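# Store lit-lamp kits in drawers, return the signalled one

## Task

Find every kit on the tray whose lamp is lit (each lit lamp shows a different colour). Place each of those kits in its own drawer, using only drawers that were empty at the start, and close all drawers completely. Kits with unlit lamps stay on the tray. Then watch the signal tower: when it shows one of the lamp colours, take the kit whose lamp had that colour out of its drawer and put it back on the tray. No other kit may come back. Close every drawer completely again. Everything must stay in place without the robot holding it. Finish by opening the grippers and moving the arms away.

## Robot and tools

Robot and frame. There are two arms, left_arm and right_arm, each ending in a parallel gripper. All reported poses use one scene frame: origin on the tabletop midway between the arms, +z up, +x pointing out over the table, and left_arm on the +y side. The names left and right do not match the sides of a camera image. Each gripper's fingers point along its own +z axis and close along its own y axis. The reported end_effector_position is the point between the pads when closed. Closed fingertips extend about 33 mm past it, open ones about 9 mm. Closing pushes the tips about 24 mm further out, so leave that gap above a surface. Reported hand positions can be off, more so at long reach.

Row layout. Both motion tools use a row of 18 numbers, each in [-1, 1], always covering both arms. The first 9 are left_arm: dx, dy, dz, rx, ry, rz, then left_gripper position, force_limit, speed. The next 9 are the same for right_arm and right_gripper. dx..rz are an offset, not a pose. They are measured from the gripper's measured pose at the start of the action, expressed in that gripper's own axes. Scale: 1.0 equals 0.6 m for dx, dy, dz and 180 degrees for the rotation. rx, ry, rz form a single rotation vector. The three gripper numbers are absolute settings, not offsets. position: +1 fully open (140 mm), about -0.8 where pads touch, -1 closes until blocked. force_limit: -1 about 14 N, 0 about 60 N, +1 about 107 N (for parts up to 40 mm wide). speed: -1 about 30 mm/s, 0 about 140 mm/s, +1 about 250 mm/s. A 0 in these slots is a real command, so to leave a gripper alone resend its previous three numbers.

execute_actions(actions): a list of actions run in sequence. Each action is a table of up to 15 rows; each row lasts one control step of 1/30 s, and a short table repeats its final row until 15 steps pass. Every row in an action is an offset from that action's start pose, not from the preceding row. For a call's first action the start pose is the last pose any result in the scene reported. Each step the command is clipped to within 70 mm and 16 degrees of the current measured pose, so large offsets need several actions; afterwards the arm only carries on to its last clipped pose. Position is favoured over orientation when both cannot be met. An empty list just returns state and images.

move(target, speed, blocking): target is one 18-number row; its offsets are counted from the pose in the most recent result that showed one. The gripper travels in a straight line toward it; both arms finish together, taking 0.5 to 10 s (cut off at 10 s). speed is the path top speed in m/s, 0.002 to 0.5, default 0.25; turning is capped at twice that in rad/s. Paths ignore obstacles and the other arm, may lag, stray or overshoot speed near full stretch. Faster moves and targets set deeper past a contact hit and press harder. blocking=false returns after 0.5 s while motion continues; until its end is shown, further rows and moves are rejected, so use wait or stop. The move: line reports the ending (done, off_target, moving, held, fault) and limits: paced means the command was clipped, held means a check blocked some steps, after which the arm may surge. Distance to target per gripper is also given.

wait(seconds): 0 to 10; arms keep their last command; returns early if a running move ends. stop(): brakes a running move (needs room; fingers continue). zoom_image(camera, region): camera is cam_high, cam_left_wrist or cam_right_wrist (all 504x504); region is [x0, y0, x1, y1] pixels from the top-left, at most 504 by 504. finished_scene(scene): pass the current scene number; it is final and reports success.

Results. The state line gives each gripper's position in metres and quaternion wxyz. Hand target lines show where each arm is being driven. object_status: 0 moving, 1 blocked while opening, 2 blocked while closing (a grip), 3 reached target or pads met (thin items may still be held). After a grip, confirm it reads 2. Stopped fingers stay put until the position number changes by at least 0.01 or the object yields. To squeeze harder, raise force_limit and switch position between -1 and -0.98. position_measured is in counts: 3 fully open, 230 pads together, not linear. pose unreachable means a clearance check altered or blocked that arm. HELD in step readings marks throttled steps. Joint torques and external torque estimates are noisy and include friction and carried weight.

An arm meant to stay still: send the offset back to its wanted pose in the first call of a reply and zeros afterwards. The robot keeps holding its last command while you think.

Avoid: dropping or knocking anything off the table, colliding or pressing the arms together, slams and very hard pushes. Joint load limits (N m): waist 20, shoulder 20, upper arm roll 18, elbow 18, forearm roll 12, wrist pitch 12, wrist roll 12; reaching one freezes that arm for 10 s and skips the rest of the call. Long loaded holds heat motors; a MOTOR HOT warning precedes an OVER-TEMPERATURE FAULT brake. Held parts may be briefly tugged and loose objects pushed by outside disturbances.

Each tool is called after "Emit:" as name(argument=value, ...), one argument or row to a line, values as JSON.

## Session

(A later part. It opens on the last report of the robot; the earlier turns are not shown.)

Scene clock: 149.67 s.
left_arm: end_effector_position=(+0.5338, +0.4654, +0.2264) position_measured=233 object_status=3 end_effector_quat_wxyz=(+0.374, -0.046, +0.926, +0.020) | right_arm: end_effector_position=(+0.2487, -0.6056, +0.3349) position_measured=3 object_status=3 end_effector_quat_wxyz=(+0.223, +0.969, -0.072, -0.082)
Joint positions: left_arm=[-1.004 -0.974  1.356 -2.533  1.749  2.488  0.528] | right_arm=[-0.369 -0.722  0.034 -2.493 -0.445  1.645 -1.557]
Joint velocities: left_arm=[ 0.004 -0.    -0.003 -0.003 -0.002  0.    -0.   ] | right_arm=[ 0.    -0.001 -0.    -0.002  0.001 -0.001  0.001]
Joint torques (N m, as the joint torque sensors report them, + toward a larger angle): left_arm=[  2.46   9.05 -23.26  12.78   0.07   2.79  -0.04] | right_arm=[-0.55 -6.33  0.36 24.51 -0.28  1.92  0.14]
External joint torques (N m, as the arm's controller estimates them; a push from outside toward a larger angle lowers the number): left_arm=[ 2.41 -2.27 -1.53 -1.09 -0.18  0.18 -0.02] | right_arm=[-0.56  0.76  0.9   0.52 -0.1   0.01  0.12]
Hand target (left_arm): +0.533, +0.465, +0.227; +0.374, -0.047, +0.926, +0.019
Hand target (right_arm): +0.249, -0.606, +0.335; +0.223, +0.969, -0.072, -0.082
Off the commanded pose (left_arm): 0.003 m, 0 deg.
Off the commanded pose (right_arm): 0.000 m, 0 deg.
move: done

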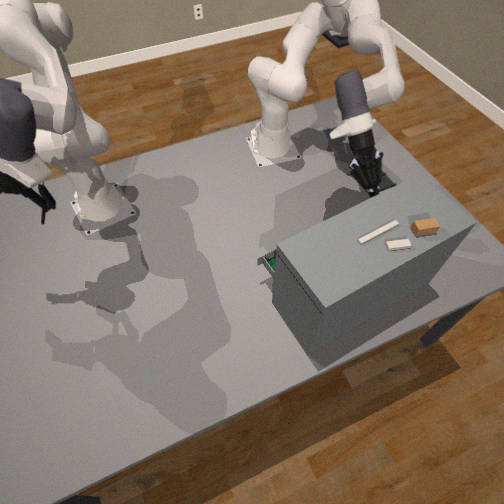

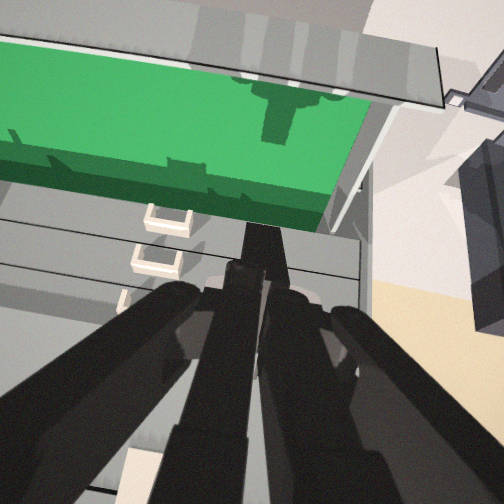

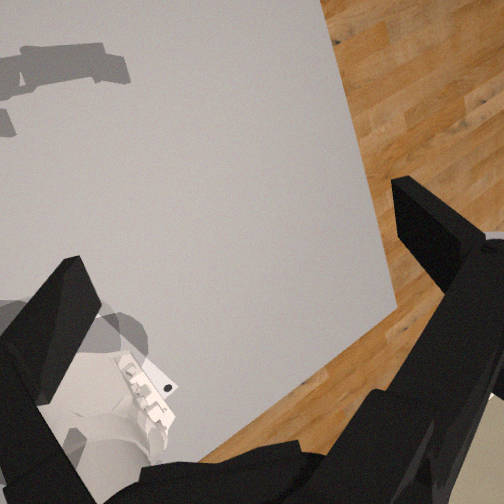

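Emit:
move(
  target=[0.137,0.276,-0.093,0.013,0.242,0.03,0.15,0,0,0,0,0,0,0,0,1,0,0],
  speed=0.35,
)

Emit:
move(
  target=[0.028,0.1,0.21,0,0,0,0.15,0,0,0,0,0,0,0,0,1,0,0],
)

Scene clock: 154.47 s.
left_arm: end_effector_position=(+0.4188, +0.6218, +0.2088) position_measured=110 object_status=3 end_effector_quat_wxyz=(+0.000, -0.006, +1.000, +0.004) | right_arm: end_effector_position=(+0.2487, -0.6056, +0.3349) position_measured=3 object_status=3 end_effector_quat_wxyz=(+0.223, +0.969, -0.072, -0.082)
Joint positions: left_arm=[-1.1   -0.953  1.381 -2.048  0.947  1.7    1.399] | right_arm=[-0.369 -0.722  0.034 -2.493 -0.445  1.645 -1.557]
Joint velocities: left_arm=[-0.001 -0.002 -0.001  0.    -0.    -0.009  0.027] | right_arm=[ 0.001  0.001  0.001  0.     0.002  0.001 -0.001]
Joint torques (N m, as the joint torque sensors report them, + toward a larger angle): left_arm=[ -0.96  18.04 -25.62  16.24   0.7    1.98   0.17] | right_arm=[-0.34 -6.31  0.46 24.52 -0.29  1.92  0.11]
External joint torques (N m, as the arm's controller estimates them; a push from outside toward a larger angle lowers the number): left_arm=[-1.   -2.71 -0.24  1.61 -0.11 -0.44  0.17] | right_arm=[-0.37  0.76  0.99  0.47 -0.11 -0.01  0.09]
Hand target (left_arm): +0.418, +0.622, +0.208; -0.001, -0.000, +1.000, +0.003
Hand target (right_arm): +0.249, -0.606, +0.335; +0.223, +0.969, -0.072, -0.082
Off the commanded pose (left_arm): 0.002 m, 1 deg.
Off the commanded pose (right_arm): 0.000 m, 0 deg.
move: done

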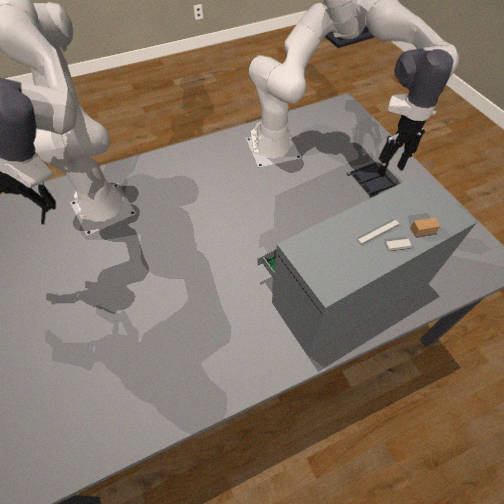

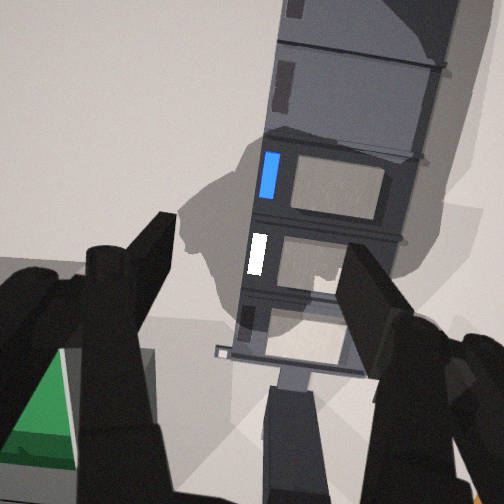

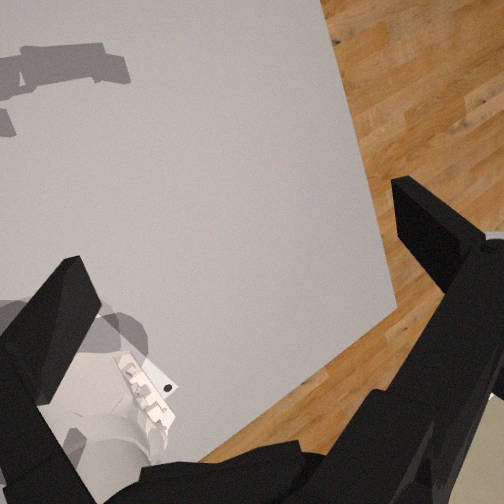

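Scene clock: 155.67 s.
left_arm: end_effector_position=(+0.3989, +0.6811, +0.0811) position_measured=110 object_status=3 end_effector_quat_wxyz=(-0.004, -0.009, +1.000, +0.003) | right_arm: end_effector_position=(+0.2487, -0.6056, +0.3349) position_measured=3 object_status=3 end_effector_quat_wxyz=(+0.223, +0.969, -0.072, -0.082)
Joint positions: left_arm=[-1.102 -1.069  1.634 -2.102  1.16   1.859  1.433] | right_arm=[-0.369 -0.722  0.034 -2.493 -0.445  1.645 -1.557]
Joint velocities: left_arm=[ 0.001  0.     0.001 -0.001  0.004  0.007  0.006] | right_arm=[ 0.001 -0.001  0.    -0.    -0.    -0.001 -0.002]
Joint torques (N m, as the joint torque sensors report them, + toward a larger angle): left_arm=[ -0.94  23.06 -28.25  12.05   1.79   2.78   0.22] | right_arm=[-0.67 -6.36  0.6  24.6  -0.26  1.91  0.15]
External joint torques (N m, as the arm's controller estimates them; a push from outside toward a larger angle lowers the number): left_arm=[-0.79 -2.78 -0.77  1.1   1.01  0.39  0.22] | right_arm=[-0.63  0.78  1.2   0.54 -0.07 -0.01  0.13]
Hand target (left_arm): +0.401, +0.682, +0.081; -0.001, -0.006, +1.000, +0.005
Hand target (right_arm): +0.249, -0.606, +0.335; +0.223, +0.969, -0.072, -0.082
Off the commanded pose (left_arm): 0.004 m, 1 deg.
Off the commanded pose (right_arm): 0.000 m, 0 deg.
move: off_target (left_arm)

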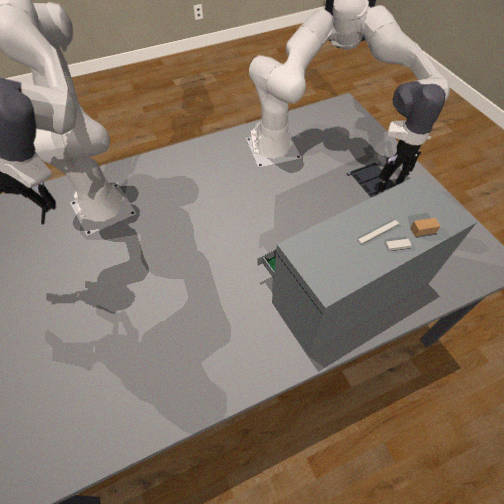

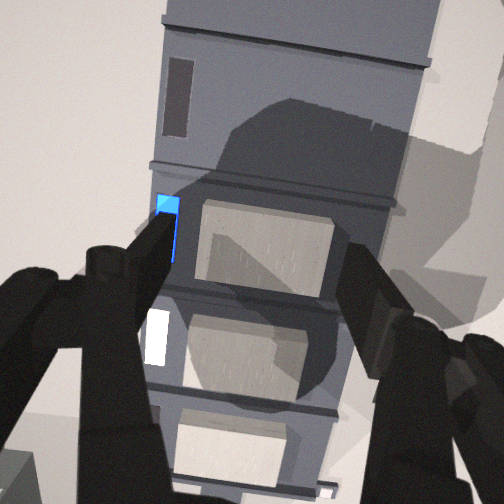

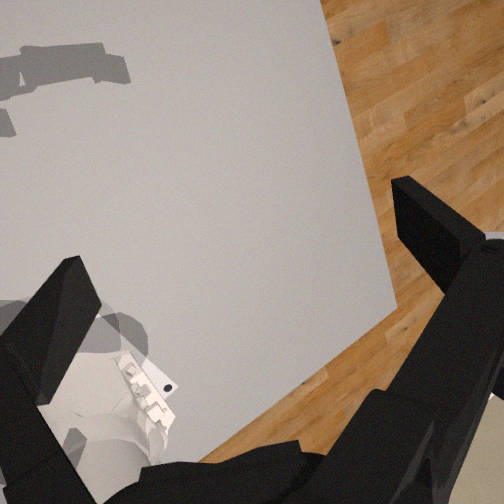

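Emit:
move(
  target=[-0.006,0.004,0.069,0,0,0.005,0.15,0,0,0,0,0,0,0,0,1,0,0],
  speed=0.05,
)

Emit:
move(
  target=[0,0,0,0,0,0,-1,0,-0.5,0,0,0,0,0,0,1,0,0],
)

Emit:
move(
  target=[-0.05,-0.1,-0.3,0,0,0,-1,0,-0.5,0,0,0,0,0,0,1,0,0],
)

Scene clock: 158.23 s.
left_arm: end_effector_position=(+0.3989, +0.6816, +0.0413) position_measured=110 object_status=3 end_effector_quat_wxyz=(-0.008, -0.002, +1.000, +0.001) | right_arm: end_effector_position=(+0.2487, -0.6056, +0.3349) position_measured=3 object_status=3 end_effector_quat_wxyz=(+0.223, +0.969, -0.072, -0.082)
Joint positions: left_arm=[-1.141 -1.099  1.718 -2.101  1.217  1.904  1.431] | right_arm=[-0.369 -0.722  0.034 -2.493 -0.445  1.645 -1.557]
Joint velocities: left_arm=[-0.002  0.     0.    -0.001  0.002  0.    -0.014] | right_arm=[ 0.    -0.    -0.001  0.    -0.001  0.001  0.   ]
Joint torques (N m, as the joint torque sensors report them, + toward a larger angle): left_arm=[ -2.28  23.04 -25.32  11.02   2.97   3.75   0.26] | right_arm=[-0.45 -6.34  0.4  24.41 -0.29  1.91  0.13]
External joint torques (N m, as the arm's controller estimates them; a push from outside toward a larger angle lowers the number): left_arm=[-2.3  -4.27  2.25  1.06  2.2   1.39  0.26] | right_arm=[-0.39  0.8   1.01  0.32 -0.1  -0.01  0.11]
Hand target (left_arm): +0.402, +0.683, +0.040; -0.004, -0.001, +1.000, +0.003
Hand target (right_arm): +0.249, -0.606, +0.335; +0.223, +0.969, -0.072, -0.082
Off the commanded pose (left_arm): 0.004 m, 1 deg.
Off the commanded pose (right_arm): 0.000 m, 0 deg.
move: off_target (left_arm)

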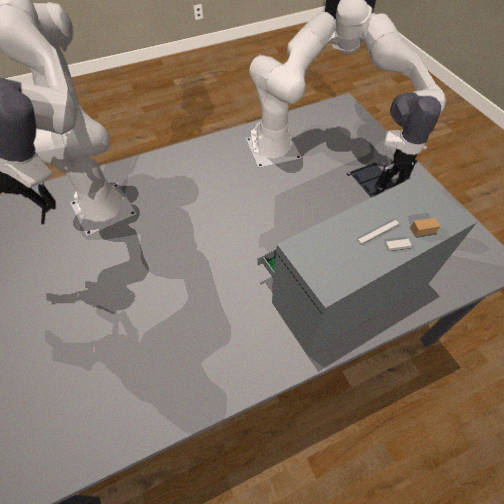

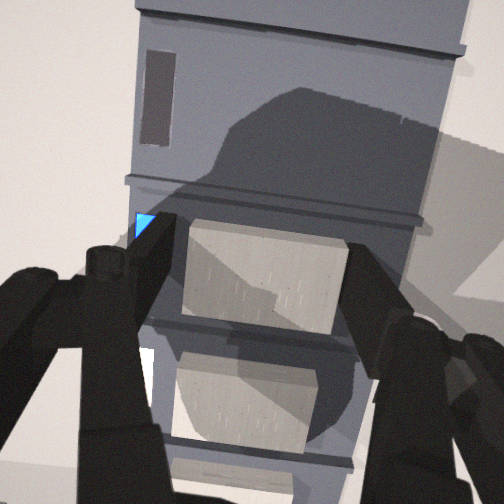

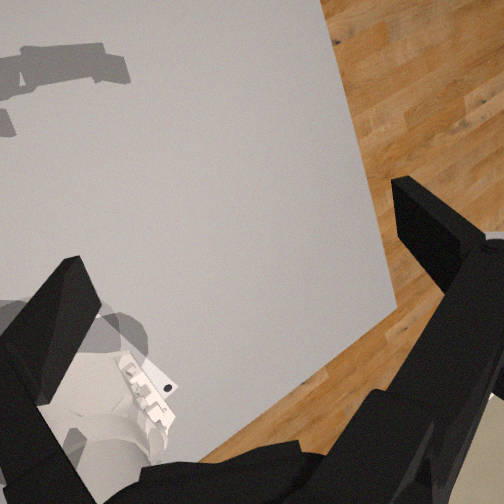

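Scene clock: 158.73 s.
left_arm: end_effector_position=(+0.3991, +0.6854, +0.0431) position_measured=132 object_status=2 end_effector_quat_wxyz=(-0.007, -0.004, +1.000, +0.004) | right_arm: end_effector_position=(+0.2487, -0.6056, +0.3349) position_measured=3 object_status=3 end_effector_quat_wxyz=(+0.223, +0.969, -0.072, -0.082)
Joint positions: left_arm=[-1.139 -1.097  1.716 -2.097  1.219  1.903  1.431] | right_arm=[-0.369 -0.722  0.034 -2.493 -0.445  1.645 -1.557]
Joint velocities: left_arm=[-0.     0.001  0.    -0.002  0.001 -0.001 -0.001] | right_arm=[ 0.002  0.    -0.002  0.001  0.001  0.     0.001]
Joint torques (N m, as the joint torque sensors report them, + toward a larger angle): left_arm=[ -0.9   22.85 -28.06   7.96   0.3    2.35   0.17] | right_arm=[-0.4  -6.31  0.45 24.49 -0.29  1.92  0.11]
External joint torques (N m, as the arm's controller estimates them; a push from outside toward a larger angle lowers the number): left_arm=[-0.84 -4.6  -0.34 -2.08 -0.47 -0.04  0.17] | right_arm=[-0.39  0.8   1.04  0.41 -0.11  0.    0.09]
Hand target (left_arm): +0.399, +0.682, +0.041; -0.008, -0.002, +1.000, +0.001
Hand target (right_arm): +0.249, -0.606, +0.335; +0.223, +0.969, -0.072, -0.082
Off the commanded pose (left_arm): 0.004 m, 0 deg.
Off the commanded pose (right_arm): 0.000 m, 0 deg.
move: off_target (left_arm)

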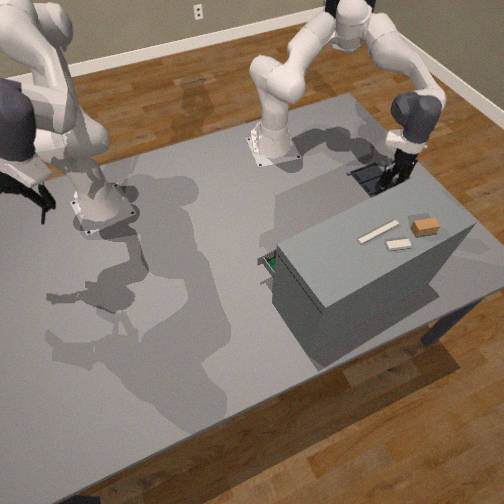

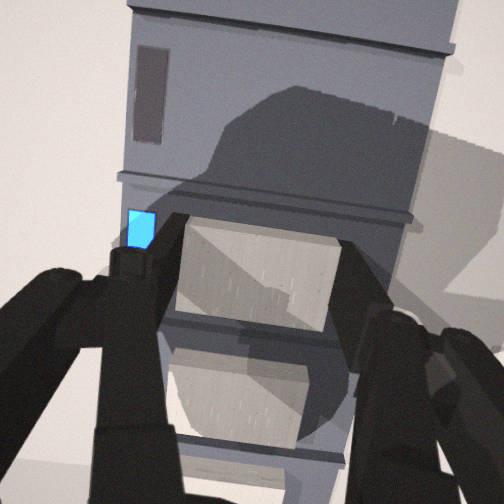

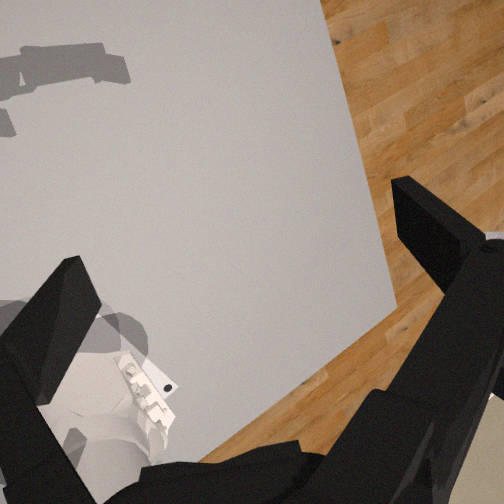

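Scene clock: 160.17 s.
left_arm: end_effector_position=(+0.4325, +0.6253, +0.2241) position_measured=132 object_status=2 end_effector_quat_wxyz=(-0.004, -0.002, +1.000, +0.004) | right_arm: end_effector_position=(+0.2487, -0.6056, +0.3349) position_measured=3 object_status=3 end_effector_quat_wxyz=(+0.223, +0.969, -0.072, -0.082)
Joint positions: left_arm=[-1.158 -0.934  1.395 -1.969  0.927  1.664  1.422] | right_arm=[-0.369 -0.722  0.034 -2.493 -0.445  1.645 -1.557]
Joint velocities: left_arm=[ 0.001 -0.001 -0.001  0.002 -0.001 -0.012  0.001] | right_arm=[ 0.001 -0.     0.002  0.    -0.001  0.     0.001]
Joint torques (N m, as the joint torque sensors report them, + toward a larger angle): left_arm=[  0.16  21.69 -26.87  15.34  -0.45   1.95  -0.11] | right_arm=[-0.47 -6.35  0.36 24.46 -0.26  1.92  0.11]
External joint torques (N m, as the arm's controller estimates them; a push from outside toward a larger angle lowers the number): left_arm=[ 0.14 -0.49 -1.45  0.42 -1.28 -0.46 -0.11] | right_arm=[-0.47  0.81  0.89  0.37 -0.07 -0.01  0.09]
Hand target (left_arm): +0.432, +0.625, +0.225; -0.006, -0.004, +1.000, +0.003
Hand target (right_arm): +0.249, -0.606, +0.335; +0.223, +0.969, -0.072, -0.082
Off the commanded pose (left_arm): 0.002 m, 0 deg.
Off the commanded pose (right_arm): 0.000 m, 0 deg.
move: done

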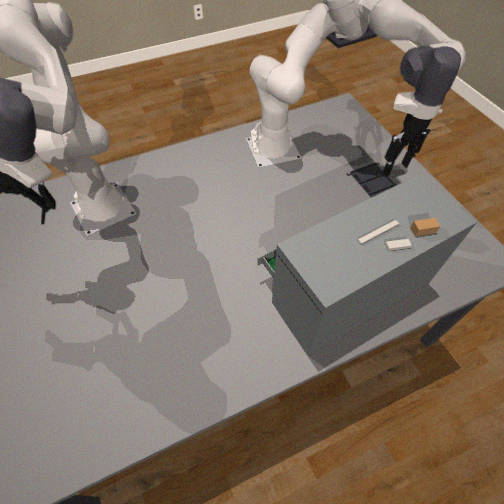

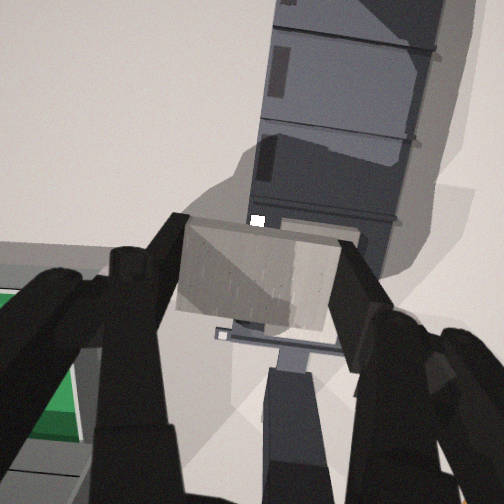

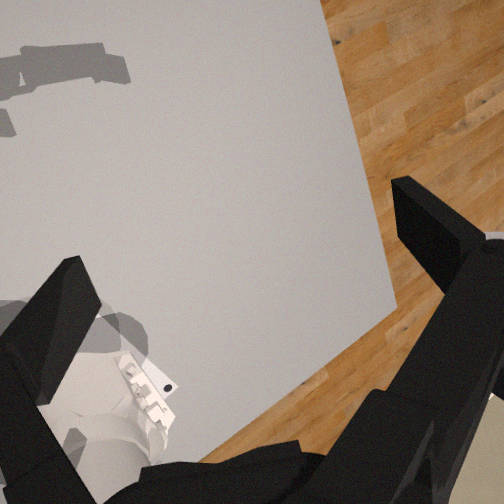

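Emit:
move(
  target=[-0.2,-0.54,0.03,0,0,-0.025,-1,0,-0.5,0,0,0,0,0,0,1,0,0],
  speed=0.3,
)

Emit:
move(
  target=[0,0,0.09,0,0,0,-1,0,-0.5,0,0,0,0,0,0,1,0,0],
  speed=0.08,
)

Scene clock: 163.93 s.
left_arm: end_effector_position=(+0.5521, +0.2966, +0.2121) position_measured=132 object_status=2 end_effector_quat_wxyz=(+0.003, -0.031, +1.000, +0.001) | right_arm: end_effector_position=(+0.2487, -0.6056, +0.3349) position_measured=3 object_status=3 end_effector_quat_wxyz=(+0.223, +0.969, -0.072, -0.082)
Joint positions: left_arm=[-1.96  -0.732  1.68  -1.793  0.757  1.812  0.915] | right_arm=[-0.369 -0.722  0.034 -2.493 -0.445  1.645 -1.557]
Joint velocities: left_arm=[ 0.    -0.     0.001 -0.     0.     0.    -0.034] | right_arm=[ 0.     0.001 -0.001  0.    -0.    -0.001 -0.001]
Joint torques (N m, as the joint torque sensors report them, + toward a larger angle): left_arm=[ -0.85  26.12 -22.34  19.46  -0.43   2.77  -0.07] | right_arm=[-0.57 -6.4   0.39 24.57 -0.28  1.91  0.1 ]
External joint torques (N m, as the arm's controller estimates them; a push from outside toward a larger angle lowers the number): left_arm=[-0.96 -0.65 -1.07  1.1  -1.22  0.32 -0.08] | right_arm=[-0.57  0.62  0.95  0.57 -0.09 -0.01  0.08]
Hand target (left_arm): +0.553, +0.295, +0.213; +0.004, -0.038, +0.999, -0.001
Hand target (right_arm): +0.249, -0.606, +0.335; +0.223, +0.969, -0.072, -0.082
Off the commanded pose (left_arm): 0.011 m, 1 deg.
Off the commanded pose (right_arm): 0.000 m, 0 deg.
move: off_target (left_arm)

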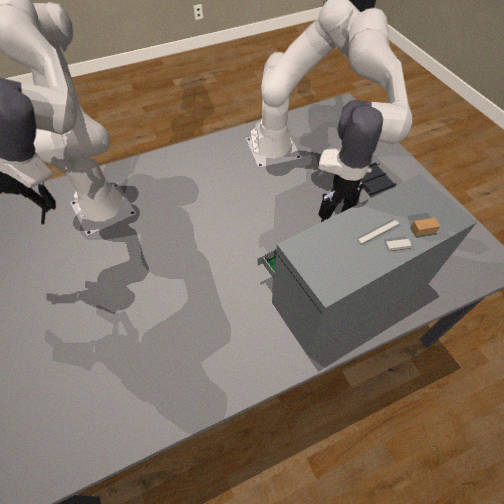

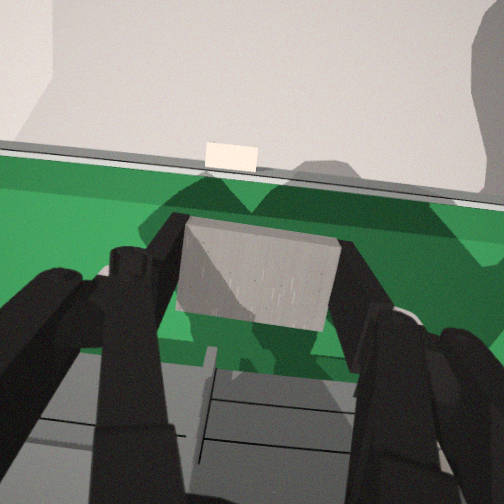

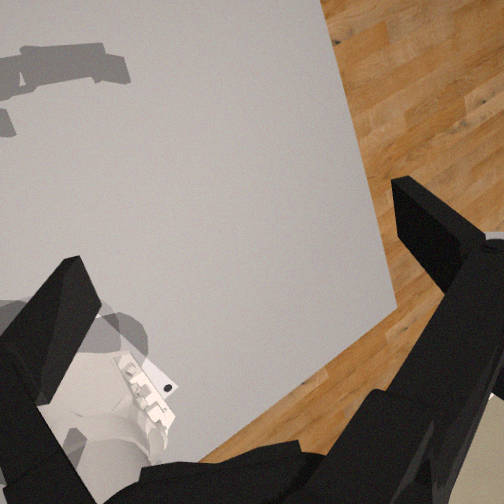

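Scene clock: 165.10 s.
left_arm: end_effector_position=(+0.5515, +0.2970, +0.1587) position_measured=132 object_status=2 end_effector_quat_wxyz=(+0.001, -0.029, +1.000, +0.000) | right_arm: end_effector_position=(+0.2487, -0.6056, +0.3349) position_measured=3 object_status=3 end_effector_quat_wxyz=(+0.223, +0.969, -0.072, -0.082)
Joint positions: left_arm=[-1.988 -0.767  1.761 -1.857  0.807  1.908  0.891] | right_arm=[-0.369 -0.722  0.034 -2.493 -0.445  1.645 -1.557]
Joint velocities: left_arm=[-0.001 -0.     0.003  0.    -0.001  0.013 -0.007] | right_arm=[-0.001  0.     0.    -0.001  0.001 -0.     0.001]
Joint torques (N m, as the joint torque sensors report them, + toward a larger angle): left_arm=[ -1.63  26.94 -22.52  16.27   1.67   2.94  -0.01] | right_arm=[-0.21 -6.43  0.31 24.42 -0.3   1.9   0.14]
External joint torques (N m, as the arm's controller estimates them; a push from outside toward a larger angle lowers the number): left_arm=[-1.53 -1.46 -0.52 -1.33  0.93  0.49 -0.01] | right_arm=[-0.23  0.69  0.84  0.37 -0.12 -0.01  0.12]
Hand target (left_arm): +0.553, +0.296, +0.158; +0.003, -0.030, +1.000, +0.001
Hand target (right_arm): +0.249, -0.606, +0.335; +0.223, +0.969, -0.072, -0.082
Off the commanded pose (left_arm): 0.001 m, 0 deg.
Off the commanded pose (right_arm): 0.000 m, 0 deg.
move: done

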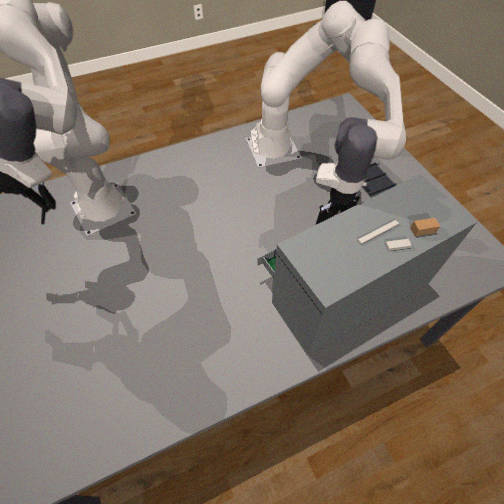

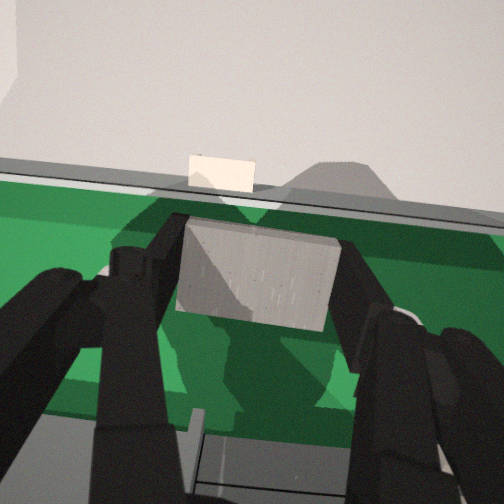

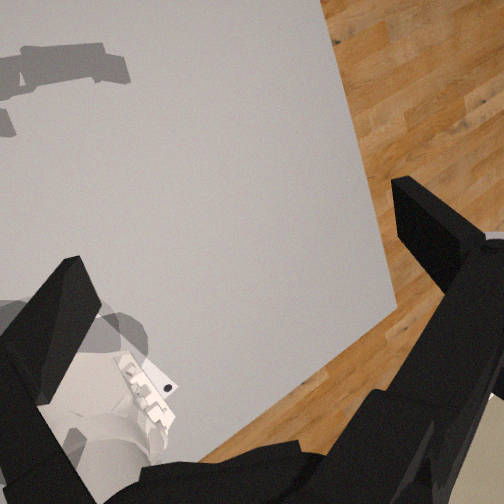

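Emit:
move(
  target=[-0.017,0,0.026,0,0,0,-1,0,-0.5,0,0,0,0,0,0,1,0,0],
  speed=0.03,
)

Emit:
move(
  target=[0,0,0,0,0,0,0.1,0,0,0,0,0,0,0,0,1,0,0],
)

Emit:
move(
  target=[0.02,0,-0.1,0,0,0,0.1,0,0,0,0,0,0,0,0,1,0,0],
  speed=0.15,
)

Emit:
move(
  target=[0.15,0.07,0.02,0,-0.25,0,-0.9,0,0,0,0,0,0,0,0,1,0,0],
  speed=0.4,
)

Scene clock: 168.30 s.
left_arm: end_effector_position=(+0.5592, +0.2972, +0.1434) position_measured=132 object_status=2 end_effector_quat_wxyz=(-0.002, -0.031, +1.000, -0.000) | right_arm: end_effector_position=(+0.2487, -0.6056, +0.3349) position_measured=3 object_status=3 end_effector_quat_wxyz=(+0.223, +0.969, -0.072, -0.082)
Joint positions: left_arm=[-2.03  -0.789  1.808 -1.834  0.823  1.92   0.889] | right_arm=[-0.369 -0.722  0.034 -2.493 -0.445  1.645 -1.557]
Joint velocities: left_arm=[-0.005 -0.     0.006  0.001  0.003  0.005  0.   ] | right_arm=[-0.002 -0.     0.     0.001  0.    -0.    -0.   ]
Joint torques (N m, as the joint torque sensors report them, + toward a larger angle): left_arm=[ -0.53  27.52 -22.72  19.05   1.8    2.77   0.21] | right_arm=[-0.41 -6.38  0.63 24.43 -0.27  1.92  0.13]
External joint torques (N m, as the arm's controller estimates them; a push from outside toward a larger angle lowers the number): left_arm=[-0.59 -2.7  -0.58  1.71  1.05  0.33  0.21] | right_arm=[-0.34  0.75  1.26  0.3  -0.08 -0.01  0.11]
Hand target (left_arm): +0.562, +0.297, +0.143; +0.001, -0.029, +1.000, -0.000
Hand target (right_arm): +0.249, -0.606, +0.335; +0.223, +0.969, -0.072, -0.082
Off the commanded pose (left_arm): 0.003 m, 0 deg.
Off the commanded pose (right_arm): 0.000 m, 0 deg.
move: done

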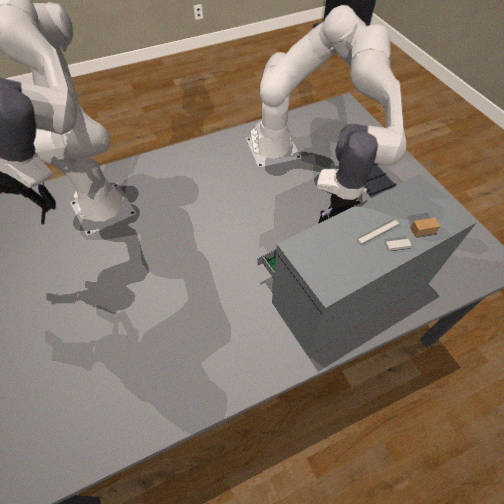

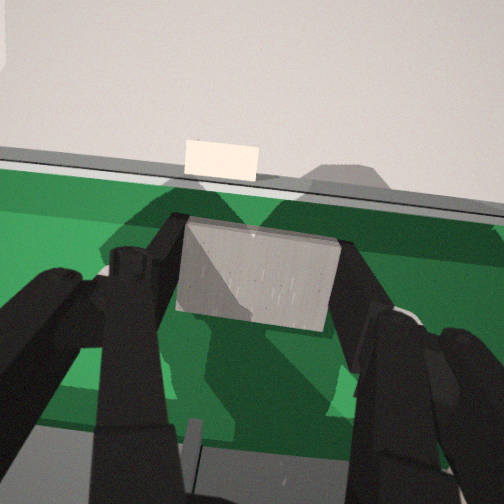

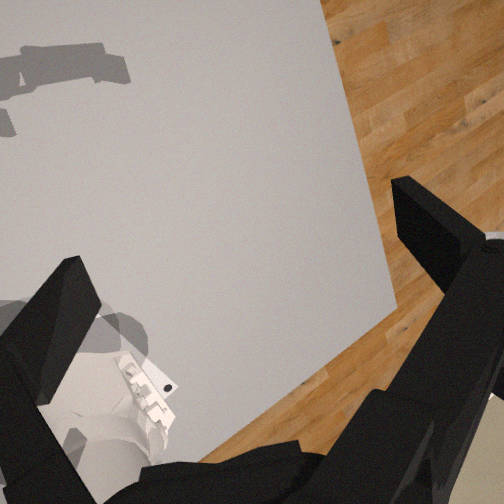

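Scene clock: 168.80 s.
left_arm: end_effector_position=(+0.5592, +0.2972, +0.1434) position_measured=117 object_status=3 end_effector_quat_wxyz=(-0.002, -0.031, +1.000, -0.000) | right_arm: end_effector_position=(+0.2487, -0.6056, +0.3349) position_measured=3 object_status=3 end_effector_quat_wxyz=(+0.223, +0.969, -0.072, -0.082)
Joint positions: left_arm=[-2.03  -0.789  1.808 -1.834  0.823  1.92   0.889] | right_arm=[-0.369 -0.722  0.034 -2.493 -0.445  1.645 -1.557]
Joint velocities: left_arm=[ 0.    -0.     0.    -0.002 -0.001  0.    -0.001] | right_arm=[ 0.    -0.     0.001  0.    -0.     0.    -0.   ]
Joint torques (N m, as the joint torque sensors report them, + toward a larger angle): left_arm=[  0.32  28.66 -24.29  17.43   0.59   2.39   0.15] | right_arm=[-0.33 -6.48  0.51 24.38 -0.31  1.91  0.12]
External joint torques (N m, as the arm's controller estimates them; a push from outside toward a larger angle lowers the number): left_arm=[ 0.41 -1.52 -2.09  0.19 -0.15 -0.05  0.15] | right_arm=[-0.37  0.62  1.01  0.32 -0.13 -0.01  0.1 ]
Hand target (left_arm): +0.559, +0.297, +0.143; -0.002, -0.031, +1.000, -0.000
Hand target (right_arm): +0.249, -0.606, +0.335; +0.223, +0.969, -0.072, -0.082
Off the commanded pose (left_arm): 0.000 m, 0 deg.
Off the commanded pose (right_arm): 0.000 m, 0 deg.
move: done

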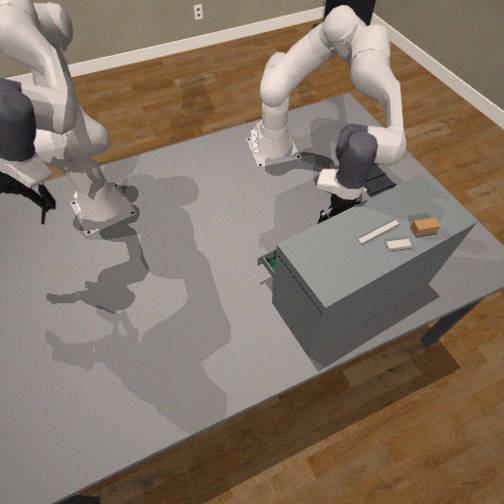

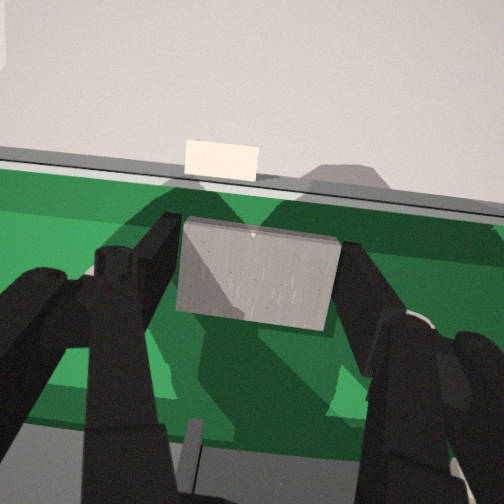

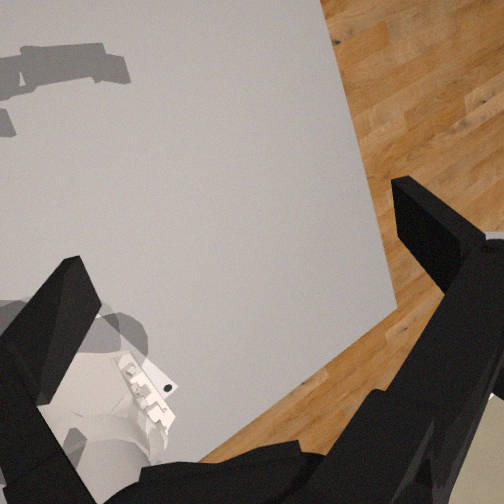

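Scene clock: 169.80 s.
left_arm: end_effector_position=(+0.5485, +0.2969, +0.2027) position_measured=117 object_status=3 end_effector_quat_wxyz=(+0.000, -0.032, +0.999, +0.001) | right_arm: end_effector_position=(+0.2487, -0.6056, +0.3349) position_measured=3 object_status=3 end_effector_quat_wxyz=(+0.223, +0.969, -0.072, -0.082)
Joint positions: left_arm=[-1.957 -0.729  1.691 -1.814  0.756  1.83   0.909] | right_arm=[-0.369 -0.722  0.034 -2.493 -0.445  1.645 -1.557]
Joint velocities: left_arm=[ 0.001  0.002 -0.003 -0.002  0.001 -0.012  0.005] | right_arm=[-0.002 -0.001  0.002  0.    -0.    -0.001  0.001]
Joint torques (N m, as the joint torque sensors report them, + toward a larger angle): left_arm=[  1.71  23.8  -23.79  18.5   -0.38   1.94   0.25] | right_arm=[-0.52 -6.57  0.43 24.26 -0.3   1.91  0.1 ]
External joint torques (N m, as the arm's controller estimates them; a push from outside toward a larger angle lowers the number): left_arm=[ 1.78 -2.8  -2.57  0.25 -1.15 -0.5   0.25] | right_arm=[-0.51  0.53  0.96  0.19 -0.12 -0.01  0.08]
Hand target (left_arm): +0.547, +0.297, +0.203; -0.002, -0.031, +1.000, +0.000
Hand target (right_arm): +0.249, -0.606, +0.335; +0.223, +0.969, -0.072, -0.082
Off the commanded pose (left_arm): 0.001 m, 0 deg.
Off the commanded pose (right_arm): 0.000 m, 0 deg.
move: done

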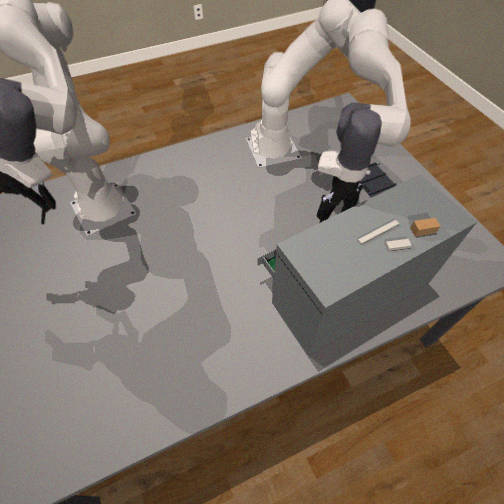

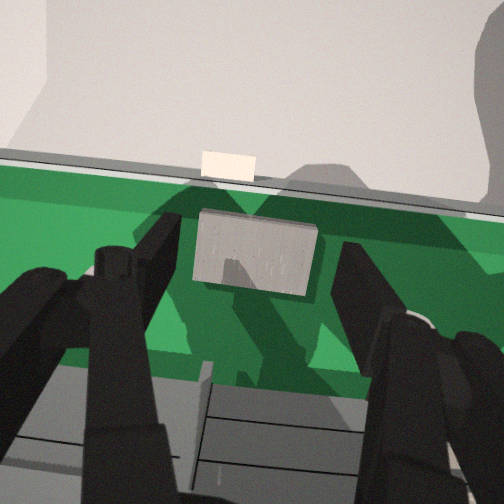

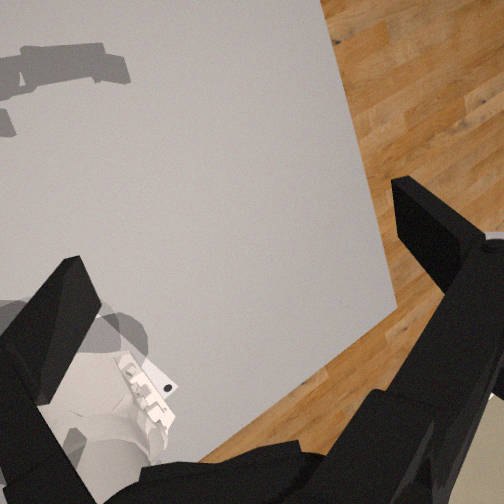

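Scene clock: 172.27 s.
left_arm: end_effector_position=(+0.4587, +0.3363, +0.1895) position_measured=233 object_status=3 end_effector_quat_wxyz=(+0.382, -0.025, +0.924, +0.016) | right_arm: end_effector_position=(+0.2487, -0.6056, +0.3349) position_measured=3 object_status=3 end_effector_quat_wxyz=(+0.223, +0.969, -0.072, -0.082)
Joint positions: left_arm=[-0.94  -0.804  1.134 -2.792  1.896  2.523  0.085] | right_arm=[-0.369 -0.722  0.034 -2.493 -0.445  1.645 -1.557]
Joint velocities: left_arm=[-0.001 -0.     0.    -0.     0.003 -0.001 -0.036] | right_arm=[ 0.001 -0.001  0.     0.     0.    -0.     0.001]
Joint torques (N m, as the joint torque sensors report them, + toward a larger angle): left_arm=[ -0.97   1.55 -14.65  14.53   0.92   1.46  -0.13] | right_arm=[-0.5  -6.44  0.51 24.42 -0.27  1.94  0.11]
External joint torques (N m, as the arm's controller estimates them; a push from outside toward a larger angle lowers the number): left_arm=[-0.99 -1.19 -0.45 -1.92  1.02 -0.41 -0.12] | right_arm=[-0.54  0.74  1.    0.33 -0.09  0.02  0.09]
Hand target (left_arm): +0.458, +0.336, +0.188; +0.382, -0.029, +0.923, +0.015
Hand target (right_arm): +0.249, -0.606, +0.335; +0.223, +0.969, -0.072, -0.082
Off the commanded pose (left_arm): 0.004 m, 1 deg.
Off the commanded pose (right_arm): 0.000 m, 0 deg.
move: off_target (left_arm)

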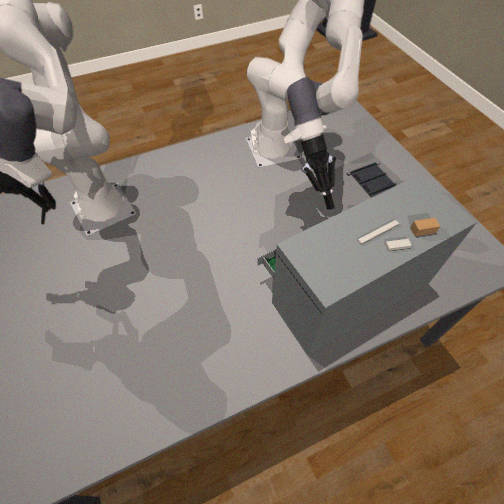

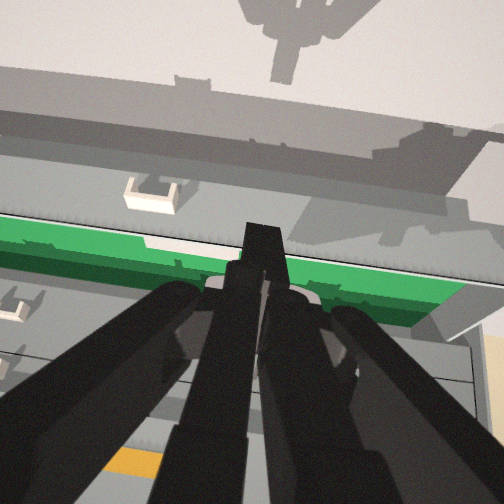

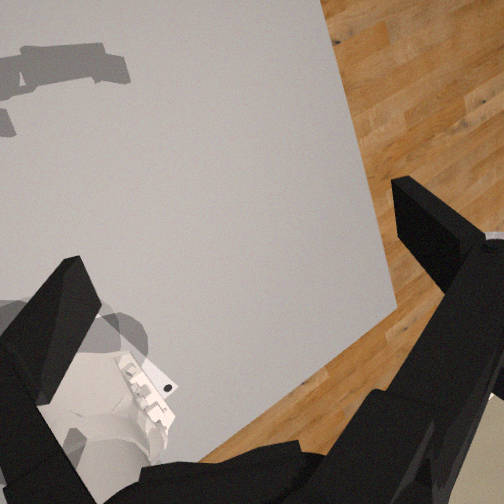

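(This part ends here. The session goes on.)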